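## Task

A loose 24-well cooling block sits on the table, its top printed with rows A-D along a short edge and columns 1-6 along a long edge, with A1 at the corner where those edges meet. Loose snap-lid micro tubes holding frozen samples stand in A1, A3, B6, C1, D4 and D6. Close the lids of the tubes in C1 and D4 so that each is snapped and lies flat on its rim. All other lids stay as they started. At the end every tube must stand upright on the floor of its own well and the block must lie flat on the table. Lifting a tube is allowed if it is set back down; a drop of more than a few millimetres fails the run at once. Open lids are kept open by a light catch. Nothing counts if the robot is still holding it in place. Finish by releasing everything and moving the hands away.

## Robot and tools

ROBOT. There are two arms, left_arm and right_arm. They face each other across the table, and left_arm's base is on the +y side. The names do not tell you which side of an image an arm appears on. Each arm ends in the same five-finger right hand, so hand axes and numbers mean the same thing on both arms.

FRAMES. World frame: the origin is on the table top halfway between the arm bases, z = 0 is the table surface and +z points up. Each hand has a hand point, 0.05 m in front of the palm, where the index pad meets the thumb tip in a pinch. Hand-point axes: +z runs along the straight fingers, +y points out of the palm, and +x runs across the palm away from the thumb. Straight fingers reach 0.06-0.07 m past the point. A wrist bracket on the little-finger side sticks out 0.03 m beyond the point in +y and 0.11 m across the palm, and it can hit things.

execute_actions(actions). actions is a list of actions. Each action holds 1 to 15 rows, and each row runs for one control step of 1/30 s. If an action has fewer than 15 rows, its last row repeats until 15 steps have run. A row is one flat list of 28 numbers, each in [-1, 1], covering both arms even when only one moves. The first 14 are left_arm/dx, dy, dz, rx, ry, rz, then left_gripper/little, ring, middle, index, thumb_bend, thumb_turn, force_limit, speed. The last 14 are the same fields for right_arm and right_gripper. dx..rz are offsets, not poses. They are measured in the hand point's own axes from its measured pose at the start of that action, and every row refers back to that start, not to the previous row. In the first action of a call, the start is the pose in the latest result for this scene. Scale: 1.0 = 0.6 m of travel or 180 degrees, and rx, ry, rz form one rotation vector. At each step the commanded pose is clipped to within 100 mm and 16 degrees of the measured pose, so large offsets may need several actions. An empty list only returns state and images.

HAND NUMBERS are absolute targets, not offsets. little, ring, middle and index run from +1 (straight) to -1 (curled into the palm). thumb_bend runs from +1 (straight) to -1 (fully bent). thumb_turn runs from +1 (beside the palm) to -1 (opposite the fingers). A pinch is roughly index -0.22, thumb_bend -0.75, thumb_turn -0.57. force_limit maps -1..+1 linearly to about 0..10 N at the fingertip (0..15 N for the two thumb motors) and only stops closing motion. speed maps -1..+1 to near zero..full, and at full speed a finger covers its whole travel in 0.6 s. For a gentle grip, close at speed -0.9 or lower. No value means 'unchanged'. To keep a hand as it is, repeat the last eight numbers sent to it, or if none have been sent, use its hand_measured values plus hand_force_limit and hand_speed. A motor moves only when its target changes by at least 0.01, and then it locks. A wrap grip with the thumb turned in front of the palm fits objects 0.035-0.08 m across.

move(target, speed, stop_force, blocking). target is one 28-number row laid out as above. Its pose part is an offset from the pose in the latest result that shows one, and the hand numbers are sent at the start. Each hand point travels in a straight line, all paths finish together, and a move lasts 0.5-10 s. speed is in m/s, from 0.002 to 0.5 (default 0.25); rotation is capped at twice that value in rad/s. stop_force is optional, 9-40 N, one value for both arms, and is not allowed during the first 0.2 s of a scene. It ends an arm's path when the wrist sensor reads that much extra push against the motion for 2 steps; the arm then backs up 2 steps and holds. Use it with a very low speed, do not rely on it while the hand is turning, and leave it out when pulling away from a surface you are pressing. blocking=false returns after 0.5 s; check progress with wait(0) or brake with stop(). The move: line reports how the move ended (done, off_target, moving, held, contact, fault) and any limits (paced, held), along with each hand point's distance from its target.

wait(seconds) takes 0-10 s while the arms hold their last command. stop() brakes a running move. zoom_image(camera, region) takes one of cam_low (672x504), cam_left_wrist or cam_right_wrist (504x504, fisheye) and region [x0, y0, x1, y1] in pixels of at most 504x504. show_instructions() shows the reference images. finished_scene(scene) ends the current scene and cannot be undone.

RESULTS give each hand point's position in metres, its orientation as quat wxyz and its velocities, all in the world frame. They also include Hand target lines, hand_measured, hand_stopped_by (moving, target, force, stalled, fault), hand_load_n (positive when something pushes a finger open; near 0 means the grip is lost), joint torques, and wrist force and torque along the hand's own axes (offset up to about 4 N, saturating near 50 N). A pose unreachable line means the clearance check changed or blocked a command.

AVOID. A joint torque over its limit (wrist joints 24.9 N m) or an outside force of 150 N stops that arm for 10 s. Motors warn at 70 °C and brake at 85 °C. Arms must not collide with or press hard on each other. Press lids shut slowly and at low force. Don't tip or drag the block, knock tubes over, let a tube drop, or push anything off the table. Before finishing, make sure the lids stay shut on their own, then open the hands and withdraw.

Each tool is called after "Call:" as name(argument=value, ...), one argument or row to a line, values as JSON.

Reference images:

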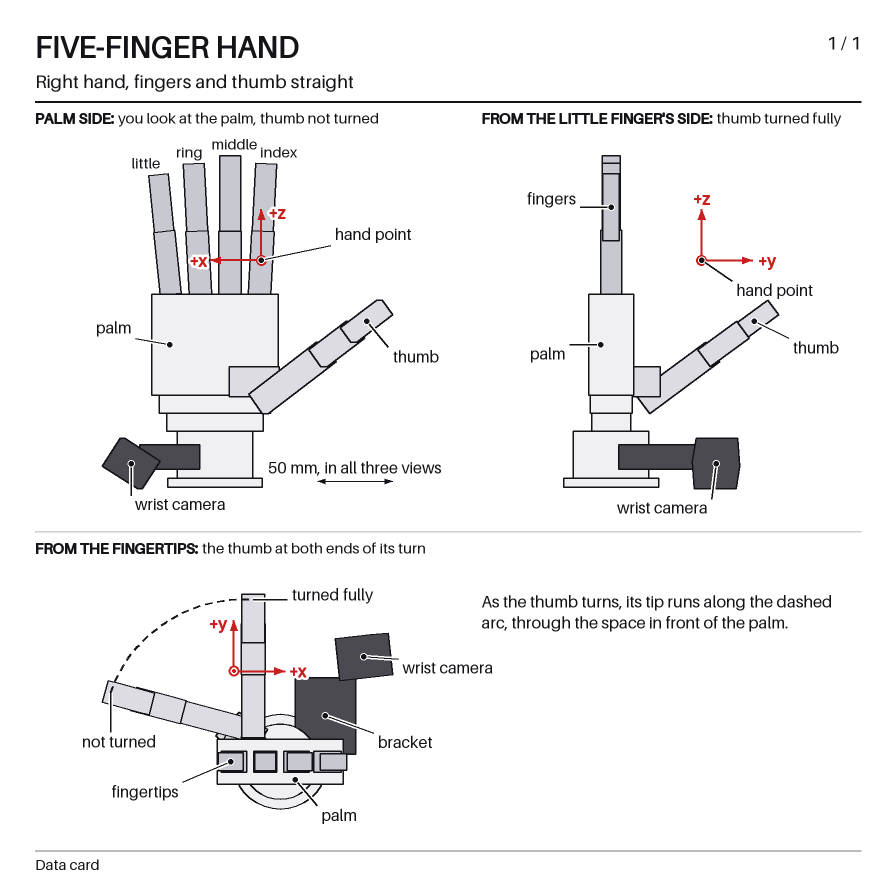

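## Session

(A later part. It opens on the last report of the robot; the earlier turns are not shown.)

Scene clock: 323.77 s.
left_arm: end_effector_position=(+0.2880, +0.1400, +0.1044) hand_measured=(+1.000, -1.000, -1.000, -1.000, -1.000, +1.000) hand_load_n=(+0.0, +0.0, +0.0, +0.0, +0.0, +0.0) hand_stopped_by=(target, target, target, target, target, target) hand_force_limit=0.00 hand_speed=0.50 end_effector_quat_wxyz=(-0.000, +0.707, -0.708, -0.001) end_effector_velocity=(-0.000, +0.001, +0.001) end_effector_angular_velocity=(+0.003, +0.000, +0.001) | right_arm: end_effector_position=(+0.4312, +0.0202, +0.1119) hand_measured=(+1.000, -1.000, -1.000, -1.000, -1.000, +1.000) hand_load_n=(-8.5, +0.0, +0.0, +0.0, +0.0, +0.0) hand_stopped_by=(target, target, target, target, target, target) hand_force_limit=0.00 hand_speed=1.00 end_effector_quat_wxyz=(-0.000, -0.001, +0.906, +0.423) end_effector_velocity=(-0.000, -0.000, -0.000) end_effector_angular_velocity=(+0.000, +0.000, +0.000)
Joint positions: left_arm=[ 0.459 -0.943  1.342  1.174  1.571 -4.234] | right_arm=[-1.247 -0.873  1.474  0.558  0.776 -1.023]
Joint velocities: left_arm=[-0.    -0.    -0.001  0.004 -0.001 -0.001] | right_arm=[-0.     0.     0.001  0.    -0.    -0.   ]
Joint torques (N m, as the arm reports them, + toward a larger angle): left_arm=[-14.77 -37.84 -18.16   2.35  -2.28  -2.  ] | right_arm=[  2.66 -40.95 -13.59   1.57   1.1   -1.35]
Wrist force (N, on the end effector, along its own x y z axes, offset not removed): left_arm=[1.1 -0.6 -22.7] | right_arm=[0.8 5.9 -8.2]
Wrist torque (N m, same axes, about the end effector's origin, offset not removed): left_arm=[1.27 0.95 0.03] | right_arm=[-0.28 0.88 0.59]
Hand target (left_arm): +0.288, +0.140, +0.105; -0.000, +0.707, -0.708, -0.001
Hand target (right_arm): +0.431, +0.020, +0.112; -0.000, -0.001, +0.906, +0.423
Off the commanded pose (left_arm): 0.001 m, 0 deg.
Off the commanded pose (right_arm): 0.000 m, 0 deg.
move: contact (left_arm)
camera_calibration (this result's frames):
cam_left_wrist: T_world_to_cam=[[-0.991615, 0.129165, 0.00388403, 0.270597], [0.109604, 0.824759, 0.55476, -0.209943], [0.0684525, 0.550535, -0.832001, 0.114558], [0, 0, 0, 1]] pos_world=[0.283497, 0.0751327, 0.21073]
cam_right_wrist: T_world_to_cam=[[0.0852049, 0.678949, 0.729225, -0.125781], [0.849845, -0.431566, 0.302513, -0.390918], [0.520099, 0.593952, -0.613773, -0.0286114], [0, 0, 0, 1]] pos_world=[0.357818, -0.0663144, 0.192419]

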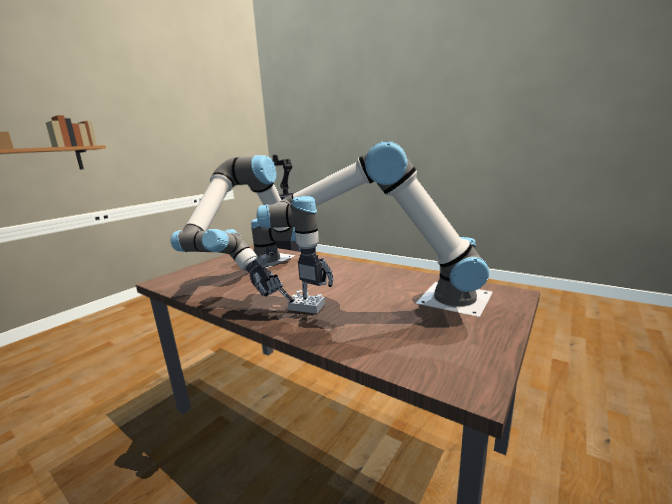

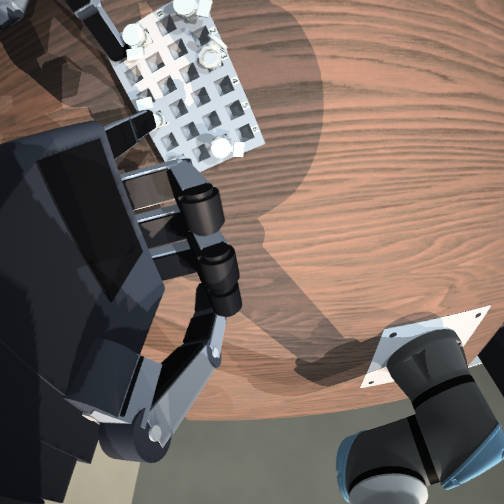

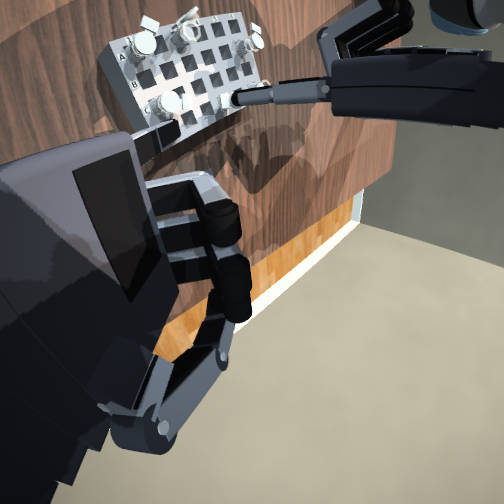

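Call:
move(
  target=[0, 0, -0.0133, 0, 0, 0, 1, -1, -1, -1, -1, 1, 0, 0.5, 0, 0.017, -0.0317, 0, 0, 0, 1, -1, -1, -1, -1, 1, 0, 1],
  speed=0.04,
)

Call:
move(
  target=[0.1017, 0.0052, 0.004, 0, 0, 0, 1, -1, -1, -1, -1, 1, 0, 0.5, 0, -0.0429, -0.051, 0, 0, 0, 1, -1, -1, -1, -1, 1, 0, 1],
  speed=0.06,
)

Call:
zoom_image(
  camera="cam_right_wrist",
  region=[150, 30, 300, 160],
)

Call:
zoom_image(
  camera="cam_left_wrist",
  region=[110, 70, 210, 170],
)

Scene clock: 331.93 s.
left_arm: end_effector_position=(+0.2880, +0.1399, +0.1123) hand_measured=(+1.000, -1.000, -1.000, -1.000, -1.000, +1.000) hand_load_n=(+0.0, +0.0, +0.0, +0.0, +0.0, +0.0) hand_stopped_by=(target, target, target, target, target, target) hand_force_limit=0.00 hand_speed=0.50 end_effector_quat_wxyz=(-0.000, +0.707, -0.708, -0.001) end_effector_velocity=(+0.000, -0.001, +0.001) end_effector_angular_velocity=(-0.003, -0.001, +0.001) | right_arm: end_effector_position=(+0.4312, +0.0123, +0.1317) hand_measured=(+1.000, -1.000, -1.000, -1.000, -1.000, +1.000) hand_load_n=(+0.0, +0.0, +0.0, +0.0, +0.0, +0.0) hand_stopped_by=(target, target, target, target, target, target) hand_force_limit=0.00 hand_speed=1.00 end_effector_quat_wxyz=(-0.000, -0.001, +0.906, +0.423) end_effector_velocity=(+0.001, -0.001, +0.003) end_effector_angular_velocity=(+0.001, -0.001, -0.001)
Joint positions: left_arm=[ 0.459 -0.951  1.332  1.191  1.571 -4.234] | right_arm=[-1.261 -0.905  1.477  0.602  0.77  -1.042]
Joint velocities: left_arm=[ 0.    -0.001 -0.002 -0.     0.    -0.001] | right_arm=[-0.003 -0.003 -0.001  0.005 -0.001 -0.002]
Joint torques (N m, as the arm reports them, + toward a larger angle): left_arm=[ -4.35 -54.73 -28.55   4.59  -2.13   1.38] | right_arm=[ -7.69 -48.12  -9.44   3.49  -2.69  -1.65]
Wrist force (N, on the end effector, along its own x y z axes, offset not removed): left_arm=[-0.5 0.4 1.5] | right_arm=[-1.5 -1.0 -0.2]
Wrist torque (N m, same axes, about the end effector's origin, offset not removed): left_arm=[-0.16 -0.04 0.06] | right_arm=[-0.22 0.27 -0.17]
Hand target (left_arm): +0.288, +0.140, +0.112; -0.000, +0.707, -0.708, -0.001
Hand target (right_arm): +0.431, +0.012, +0.132; -0.000, -0.001, +0.906, +0.423
Off the commanded pose (left_arm): 0.000 m, 0 deg.
Off the commanded pose (right_arm): 0.000 m, 0 deg.
move: done
camera_calibration (this result's frames):
cam_left_wrist: T_world_to_cam=[[-0.991614, 0.129175, 0.00388357, 0.27057], [0.109612, 0.824759, 0.554759, -0.214316], [0.0684578, 0.550533, -0.832002, 0.121125], [0, 0, 0, 1]] pos_world=[0.283501, 0.0751254, 0.218619]
cam_right_wrist: T_world_to_cam=[[0.0852221, 0.678929, 0.729241, -0.134816], [0.849846, -0.431581, 0.302489, -0.400324], [0.520095, 0.593964, -0.613766, -0.0117687], [0, 0, 0, 1]] pos_world=[0.357824, -0.0742517, 0.212184]

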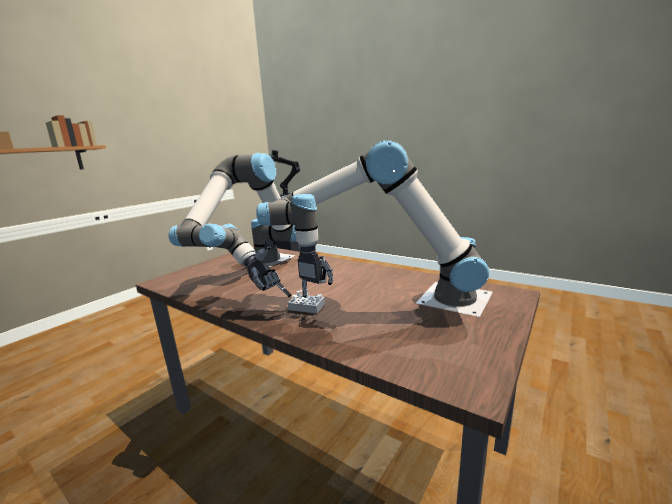

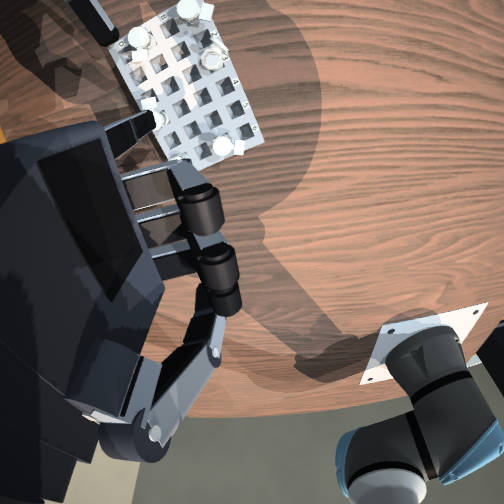

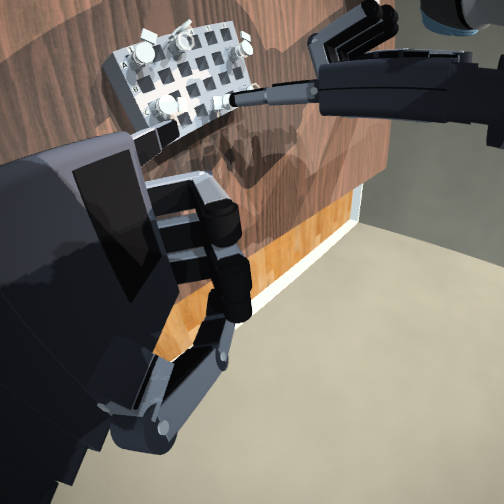

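Scene clock: 333.40 s.
left_arm: end_effector_position=(+0.2847, +0.0793, +0.1098) hand_measured=(+1.000, -1.000, -1.000, -1.000, -1.000, +1.000) hand_load_n=(+0.0, +0.0, +0.0, +0.0, +0.0, +0.0) hand_stopped_by=(target, target, target, target, target, target) hand_force_limit=0.00 hand_speed=0.50 end_effector_quat_wxyz=(-0.000, +0.707, -0.708, -0.001) end_effector_velocity=(-0.000, -0.002, +0.000) end_effector_angular_velocity=(+0.002, +0.001, -0.000) | right_arm: end_effector_position=(+0.4312, -0.0275, +0.1316) hand_measured=(+1.000, -1.000, -1.000, -1.000, -1.000, +1.000) hand_load_n=(+0.0, +0.0, +0.0, +0.0, +0.0, +0.0) hand_stopped_by=(target, target, target, target, target, target) hand_force_limit=0.00 hand_speed=1.00 end_effector_quat_wxyz=(-0.000, -0.001, +0.906, +0.423) end_effector_velocity=(+0.000, -0.002, -0.000) end_effector_angular_velocity=(-0.001, -0.001, -0.000)
Joint positions: left_arm=[ 0.404 -0.841  1.15   1.263  1.571 -4.289] | right_arm=[-1.339 -0.935  1.552  0.633  0.743 -1.147]
Joint velocities: left_arm=[-0.002  0.006 -0.011  0.006  0.    -0.001] | right_arm=[-0.003 -0.001  0.002  0.002 -0.    -0.005]
Joint torques (N m, as the arm reports them, + toward a larger angle): left_arm=[-14.85 -39.94 -27.9    4.36   2.9   -2.11] | right_arm=[ -8.78 -46.87 -10.2    3.58  -2.85  -1.61]
Wrist force (N, on the end effector, along its own x y z axes, offset not removed): left_arm=[1.4 -1.5 2.8] | right_arm=[-1.1 -1.4 0.4]
Wrist torque (N m, same axes, about the end effector's origin, offset not removed): left_arm=[-0.41 -0.30 0.18] | right_arm=[-0.33 0.25 -0.20]
Hand target (left_arm): +0.285, +0.079, +0.110; -0.000, +0.707, -0.708, -0.001
Hand target (right_arm): +0.431, -0.028, +0.132; -0.000, -0.001, +0.906, +0.423
Off the commanded pose (left_arm): 0.000 m, 0 deg.
Off the commanded pose (right_arm): 0.000 m, 0 deg.
move: done
camera_calibration (this result's frames):
cam_left_wrist: T_world_to_cam=[[-0.991615, 0.12917, 0.00388461, 0.275204], [0.109621, 0.824859, 0.554609, -0.162526], [0.0684347, 0.550384, -0.832102, 0.152722], [0, 0, 0, 1]] pos_world=[0.280261, 0.014457, 0.21615]
cam_right_wrist: T_world_to_cam=[[0.0852735, 0.678877, 0.729284, -0.107789], [0.849897, -0.431569, 0.302364, -0.41751], [0.520004, 0.594032, -0.613777, 0.0117948], [0, 0, 0, 1]] pos_world=[0.357899, -0.114015, 0.212088]

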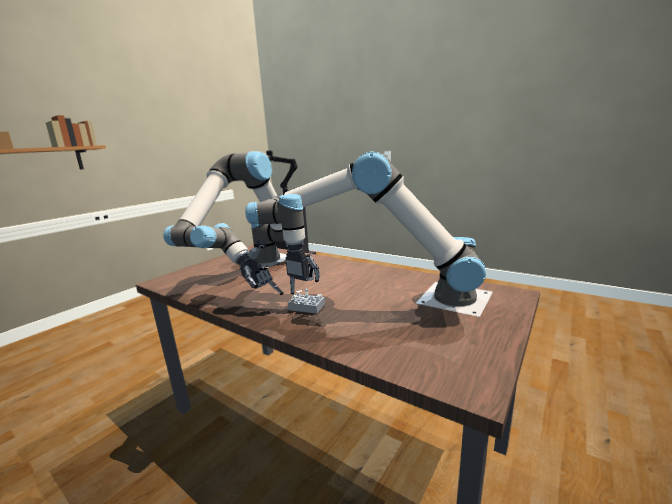

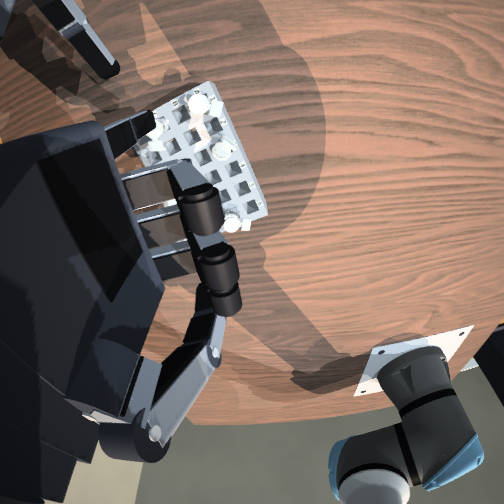

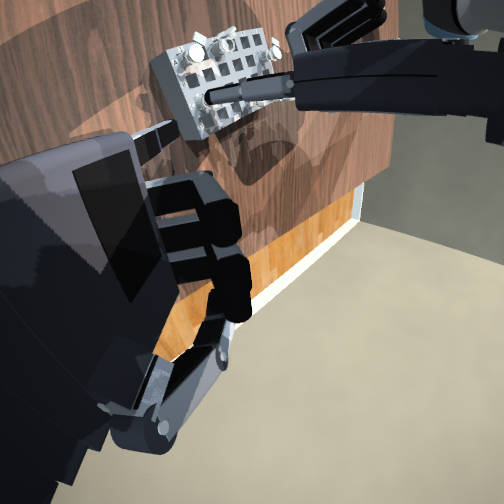

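Region (150, 30, 300, 160) of cam_right_wrist's 504x504 image, scaled by 3.360, with more detail than that image has; it fills the top 437 rows of this view, and the rest is white.

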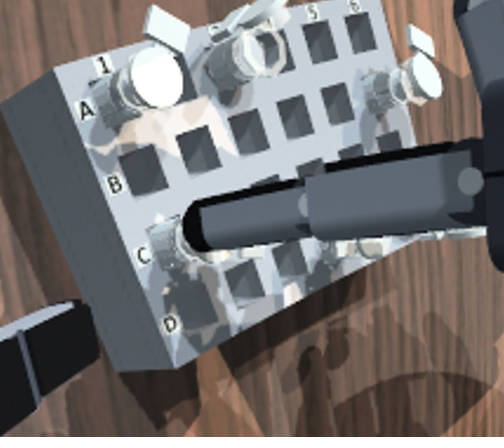

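Region (110, 70, 210, 170) of cam_left_wrist's 504x504 image, scaled by 5.040, with more detail than that image has.

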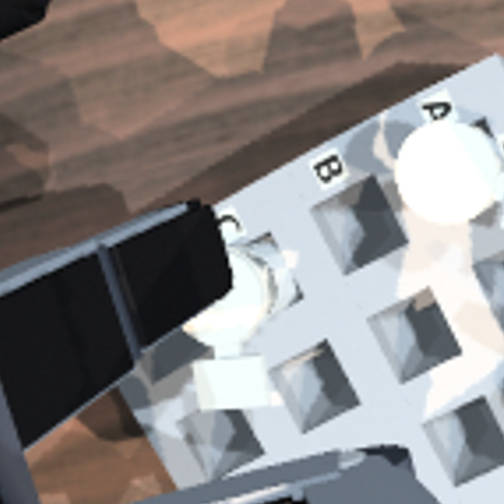

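Call:
move(
  target=[0, 0, 0.0125, 0, 0, 0, 1, -1, -1, -1, -1, 1, 0, 0.5, 0, 0, 0, 0, 0, 0, 1, -1, -1, -1, -1, 1, 0, 1],
  speed=0.003,
  stop_force=20,
)

Scene clock: 336.97 s.
left_arm: end_effector_position=(+0.2847, +0.0792, +0.1047) hand_measured=(+1.000, -1.000, -1.000, -1.000, -1.000, +1.000) hand_load_n=(-1.0, +0.0, +0.0, +0.0, +0.0, +0.0) hand_stopped_by=(target, target, target, target, target, target) hand_force_limit=0.00 hand_speed=0.50 end_effector_quat_wxyz=(-0.000, +0.707, -0.708, -0.001) end_effector_velocity=(-0.000, +0.001, +0.001) end_effector_angular_velocity=(+0.003, +0.001, -0.000) | right_arm: end_effector_position=(+0.4312, -0.0275, +0.1316) hand_measured=(+1.000, -1.000, -1.000, -1.000, -1.000, +1.000) hand_load_n=(+0.0, +0.0, +0.0, +0.0, +0.0, +0.0) hand_stopped_by=(target, target, target, target, target, target) hand_force_limit=0.00 hand_speed=1.00 end_effector_quat_wxyz=(-0.000, -0.001, +0.906, +0.423) end_effector_velocity=(-0.000, +0.000, -0.000) end_effector_angular_velocity=(-0.000, +0.000, -0.000)
Joint positions: left_arm=[ 0.404 -0.837  1.157  1.252  1.571 -4.289] | right_arm=[-1.339 -0.935  1.553  0.633  0.743 -1.147]
Joint velocities: left_arm=[-0.    -0.    -0.002  0.005 -0.     0.   ] | right_arm=[ 0.  0.  0. -0.  0.  0.]
Joint torques (N m, as the arm reports them, + toward a larger angle): left_arm=[ 15.73 -35.52 -16.     2.88   1.89   1.3 ] | right_arm=[  7.   -32.23 -20.32  -0.27   0.     1.46]
Wrist force (N, on the end effector, along its own x y z axes, offset not removed): left_arm=[2.2 -2.6 -25.0] | right_arm=[-0.5 -1.8 -0.7]
Wrist torque (N m, same axes, about the end effector's origin, offset not removed): left_arm=[0.86 1.86 0.10] | right_arm=[-0.37 0.20 -0.18]
Hand target (left_arm): +0.285, +0.079, +0.105; -0.000, +0.707, -0.708, -0.001
Hand target (right_arm): +0.431, -0.027, +0.132; -0.000, -0.001, +0.906, +0.423
Off the commanded pose (left_arm): 0.002 m, 0 deg.
Off the commanded pose (right_arm): 0.000 m, 0 deg.
move: contact (left_arm)
camera_calibration (this result's frames):
cam_left_wrist: T_world_to_cam=[[-0.991613, 0.129182, 0.00391032, 0.275214], [0.109645, 0.824862, 0.5546, -0.159598], [0.0684185, 0.550377, -0.832108, 0.148492], [0, 0, 0, 1]] pos_world=[0.280246, 0.0143668, 0.210998]
cam_right_wrist: T_world_to_cam=[[0.0852709, 0.678878, 0.729283, -0.107775], [0.849899, -0.431565, 0.302363, -0.417519], [0.520001, 0.594034, -0.613777, 0.0118075], [0, 0, 0, 1]] pos_world=[0.357899, -0.114034, 0.212088]

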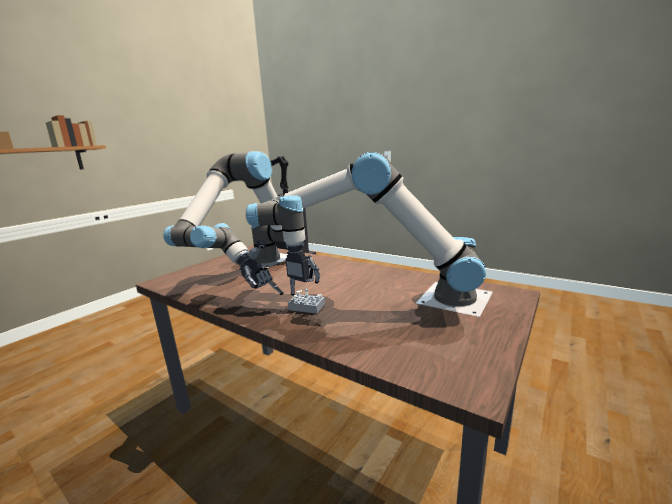

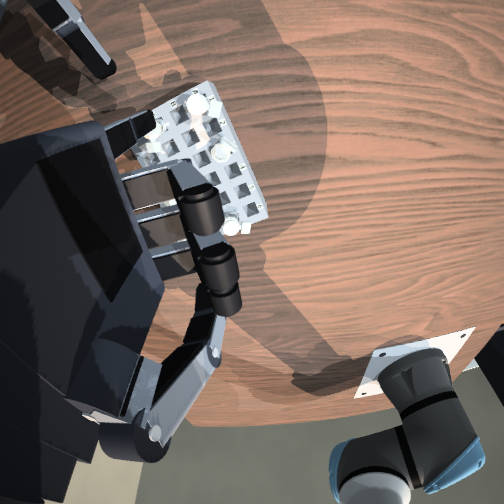

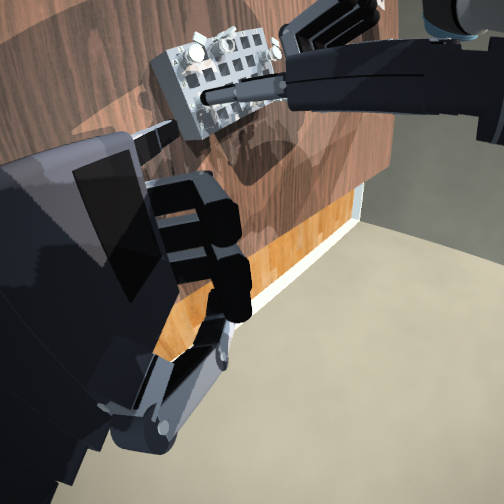

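Call:
move(
  target=[0, 0, -0.2, 0, 0, 0, 1, -1, -1, -1, -1, 1, 0, 0.5, 0, -0.0815, -0.0425, 0, 0, 0, 1, -1, -1, -1, -1, 1, 0, 1],
  speed=0.15,
)

Call:
zoom_image(
  camera="cam_right_wrist",
  region=[200, 20, 340, 150],
)

Call:
zoom_image(
  camera="cam_low",
  region=[280, 282, 336, 320],
)

Scene clock: 341.87 s.
left_arm: end_effector_position=(+0.2849, +0.0792, +0.2244) hand_measured=(+1.000, -1.000, -1.000, -1.000, -1.000, +1.000) hand_load_n=(+0.0, +0.0, +0.0, +0.0, +0.0, +0.0) hand_stopped_by=(target, target, target, target, target, target) hand_force_limit=0.00 hand_speed=0.50 end_effector_quat_wxyz=(-0.000, +0.707, -0.708, -0.001) end_effector_velocity=(-0.000, -0.000, +0.002) end_effector_angular_velocity=(+0.002, +0.002, -0.000) | right_arm: end_effector_position=(+0.4313, -0.0782, +0.1105) hand_measured=(+1.000, -1.000, -1.000, -1.000, -1.000, +1.000) hand_load_n=(+0.0, +0.0, +0.0, +0.0, +0.0, +0.0) hand_stopped_by=(target, target, target, target, target, target) hand_force_limit=0.00 hand_speed=1.00 end_effector_quat_wxyz=(-0.000, -0.001, +0.906, +0.423) end_effector_velocity=(-0.001, -0.001, -0.001) end_effector_angular_velocity=(+0.000, +0.000, +0.002)
Joint positions: left_arm=[ 0.404 -0.896  0.948  1.521  1.571 -4.289] | right_arm=[-1.445 -0.93   1.648  0.648  0.715 -1.302]
Joint velocities: left_arm=[-0.     0.002 -0.008  0.009  0.001 -0.   ] | right_arm=[-0.002  0.001  0.002  0.001 -0.001 -0.005]
Joint torques (N m, as the arm reports them, + toward a larger angle): left_arm=[ 15.28 -40.05 -29.83   4.25   1.5    1.43] | right_arm=[ -7.33 -30.71  -8.1    3.61  -2.85  -1.78]
Wrist force (N, on the end effector, along its own x y z axes, offset not removed): left_arm=[0.6 0.5 -1.4] | right_arm=[-1.1 -0.6 -1.5]
Wrist torque (N m, same axes, about the end effector's origin, offset not removed): left_arm=[0.05 -0.19 0.12] | right_arm=[-0.10 0.30 -0.06]
Hand target (left_arm): +0.285, +0.079, +0.225; -0.000, +0.707, -0.708, -0.001
Hand target (right_arm): +0.431, -0.078, +0.110; -0.000, -0.001, +0.906, +0.423
Off the commanded pose (left_arm): 0.000 m, 0 deg.
Off the commanded pose (right_arm): 0.000 m, 0 deg.
move: done
camera_calibration (this result's frames):
cam_left_wrist: T_world_to_cam=[[-0.991615, 0.129172, 0.00364073, 0.274967], [0.109495, 0.824926, 0.554535, -0.225985], [0.0686272, 0.550284, -0.832153, 0.248108], [0, 0, 0, 1]] pos_world=[0.280378, 0.0143727, 0.330779]
cam_right_wrist: T_world_to_cam=[[0.0853231, 0.678798, 0.729351, -0.0580117], [0.849977, -0.431534, 0.302189, -0.433129], [0.519865, 0.594148, -0.613783, 0.0290517], [0, 0, 0, 1]] pos_world=[0.357996, -0.164792, 0.191029]

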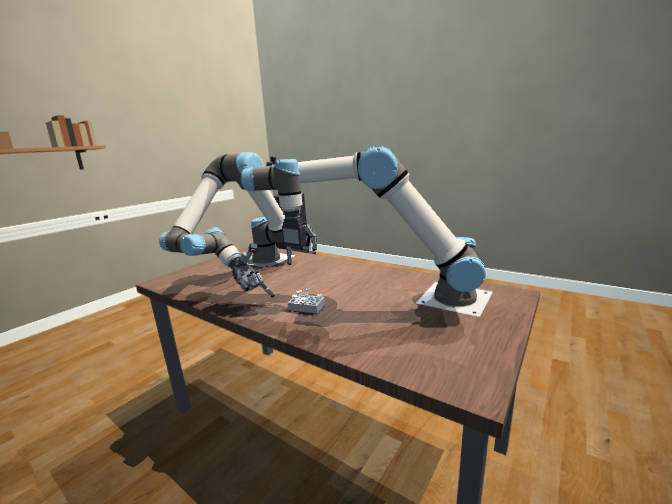

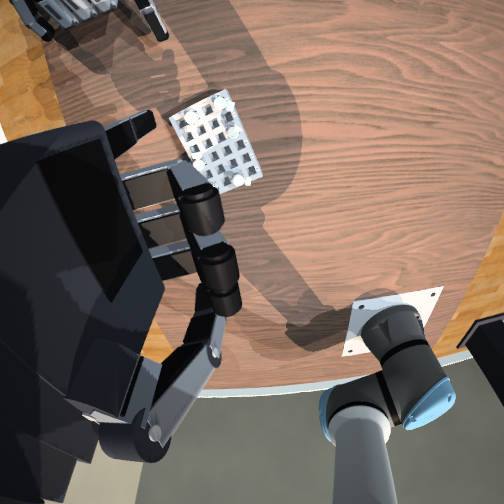

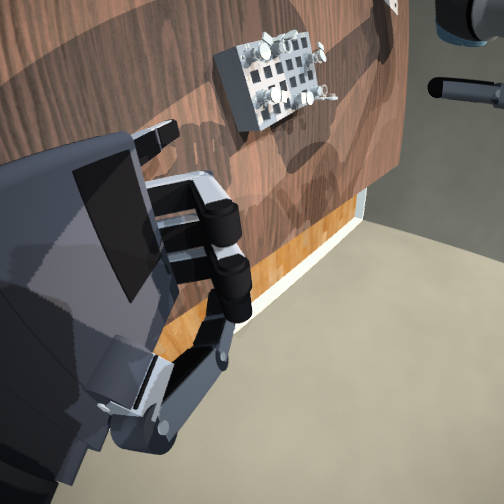

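Region (200, 20, 340, 150) of cam_right_wrist's 504x504 image, scaled by 3.600, with more detail than that image has; it fills the top 468 rows of this view, and the rest is white.

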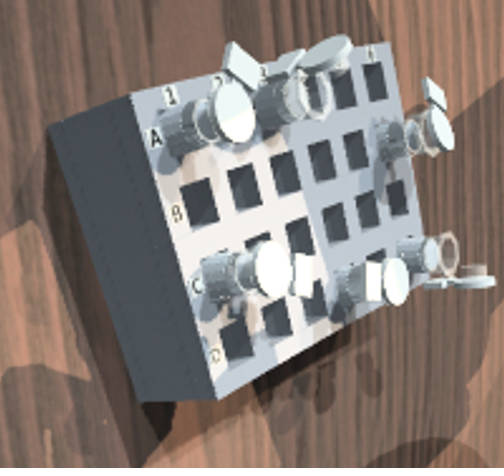

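Region (280, 282, 336, 320) of cam_low's 672x504 image, scaled by 9.000, with more detail than that image has; it fills the top 342 rows of this view, and the rest is white.

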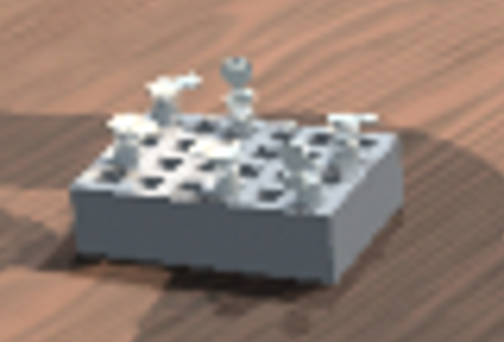

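Call:
zoom_image(
  camera="cam_right_wrist",
  region=[245, 70, 325, 120],
)

Region (245, 70, 325, 120) of cam_right_wrist's 504x504 image, scaled by 6.300, with more detail than that image has; it fills the top 315 rows of this view, and the rest is white.

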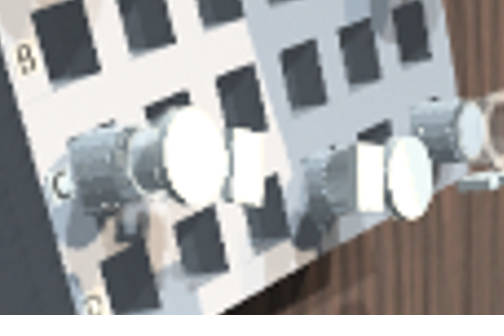

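Call:
move(
  target=[-0.25, 0, -0.05, 0, 0, 0, 1, -1, -1, -1, -1, 1, 0, 0.5, 0, -0.005, -0.2133, 0, 0, 0, 1, -1, -1, -1, -1, 1, 0, 1],
  speed=0.25,
)

Scene clock: 347.97 s.
left_arm: end_effector_position=(+0.2852, +0.2289, +0.2546) hand_measured=(+1.000, -1.000, -1.000, -1.000, -1.000, +1.000) hand_load_n=(+0.0, +0.0, +0.0, +0.0, +0.0, +0.0) hand_stopped_by=(target, target, target, target, target, target) hand_force_limit=0.00 hand_speed=0.50 end_effector_quat_wxyz=(-0.001, +0.707, -0.708, -0.001) end_effector_velocity=(+0.000, +0.002, +0.001) end_effector_angular_velocity=(-0.001, +0.000, +0.001) | right_arm: end_effector_position=(+0.4315, -0.1780, +0.1902) hand_measured=(+1.000, -1.000, -1.000, -1.000, -1.000, +1.000) hand_load_n=(+0.0, +0.0, +0.0, +0.0, +0.0, +0.0) hand_stopped_by=(target, target, target, target, target, target) hand_force_limit=0.00 hand_speed=1.00 end_effector_quat_wxyz=(-0.000, -0.001, +0.906, +0.423) end_effector_velocity=(-0.001, -0.001, +0.001) end_effector_angular_velocity=(+0.000, +0.000, +0.004)
Joint positions: left_arm=[ 0.546 -1.196  1.333  1.436  1.57  -4.147] | right_arm=[-1.676 -1.073  1.726  0.985  0.698 -1.657]
Joint velocities: left_arm=[ 0.004 -0.004  0.003  0.     0.001  0.003] | right_arm=[-0.004 -0.002  0.001  0.01   0.    -0.012]
Joint torques (N m, as the arm reports them, + toward a larger angle): left_arm=[ 17.43 -43.86  -9.87   0.95   2.72   1.31] | right_arm=[ -8.68 -41.01  -7.25   4.03  -0.05  -1.78]
Wrist force (N, on the end effector, along its own x y z axes, offset not removed): left_arm=[0.1 0.1 -0.3] | right_arm=[-0.7 -0.6 -0.2]
Wrist torque (N m, same axes, about the end effector's origin, offset not removed): left_arm=[0.00 0.09 0.07] | right_arm=[-0.18 0.24 -0.10]
Hand target (left_arm): +0.285, +0.229, +0.255; -0.000, +0.707, -0.708, -0.001
Hand target (right_arm): +0.431, -0.178, +0.190; -0.001, -0.001, +0.906, +0.423
Off the commanded pose (left_arm): 0.000 m, 0 deg.
Off the commanded pose (right_arm): 0.000 m, 0 deg.
move: done
camera_calibration (this result's frames):
cam_left_wrist: T_world_to_cam=[[-0.991617, 0.129161, 0.00352363, 0.255818], [0.109394, 0.824715, 0.554868, -0.366234], [0.0687616, 0.550602, -0.831931, 0.190655], [0, 0, 0, 1]] pos_world=[0.280628, 0.164022, 0.360922]
cam_right_wrist: T_world_to_cam=[[0.0854424, 0.678511, 0.729604, -0.0485304], [0.85006, -0.431614, 0.30184, -0.500392], [0.519709, 0.594417, -0.613653, 0.13724], [0, 0, 0, 1]] pos_world=[0.358185, -0.264626, 0.270664]

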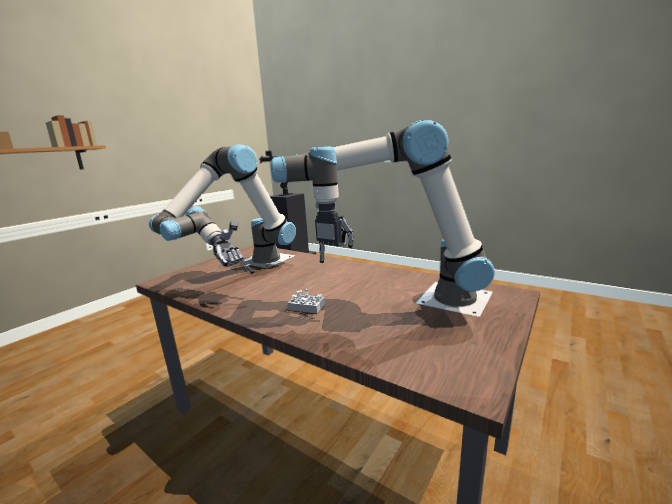

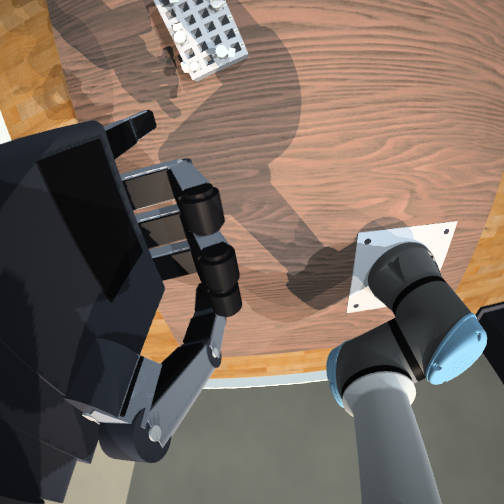

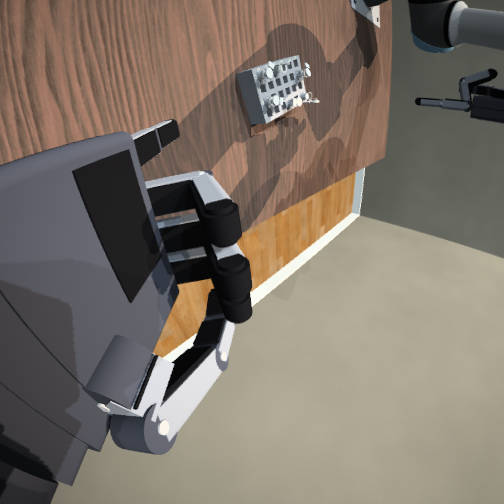

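Call:
zoom_image(
  camera="cam_right_wrist",
  region=[230, 45, 330, 135],
)

Region (230, 45, 330, 135) of cam_right_wrist's 504x504 image, scaled by 5.040, with more detail than that image has; it fills the top 454 rows of this view, and the rest is white.

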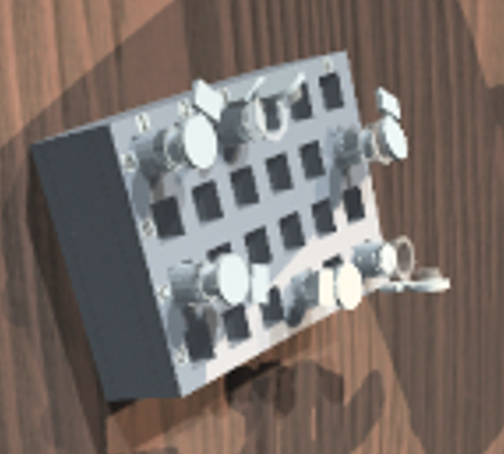

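Both target lids are shut and flat, the other lids are unchanged, and both arms are clear. Ending scene 1.

Call:
finished_scene(
  scene=1,
)

The scene is finished: the task was done.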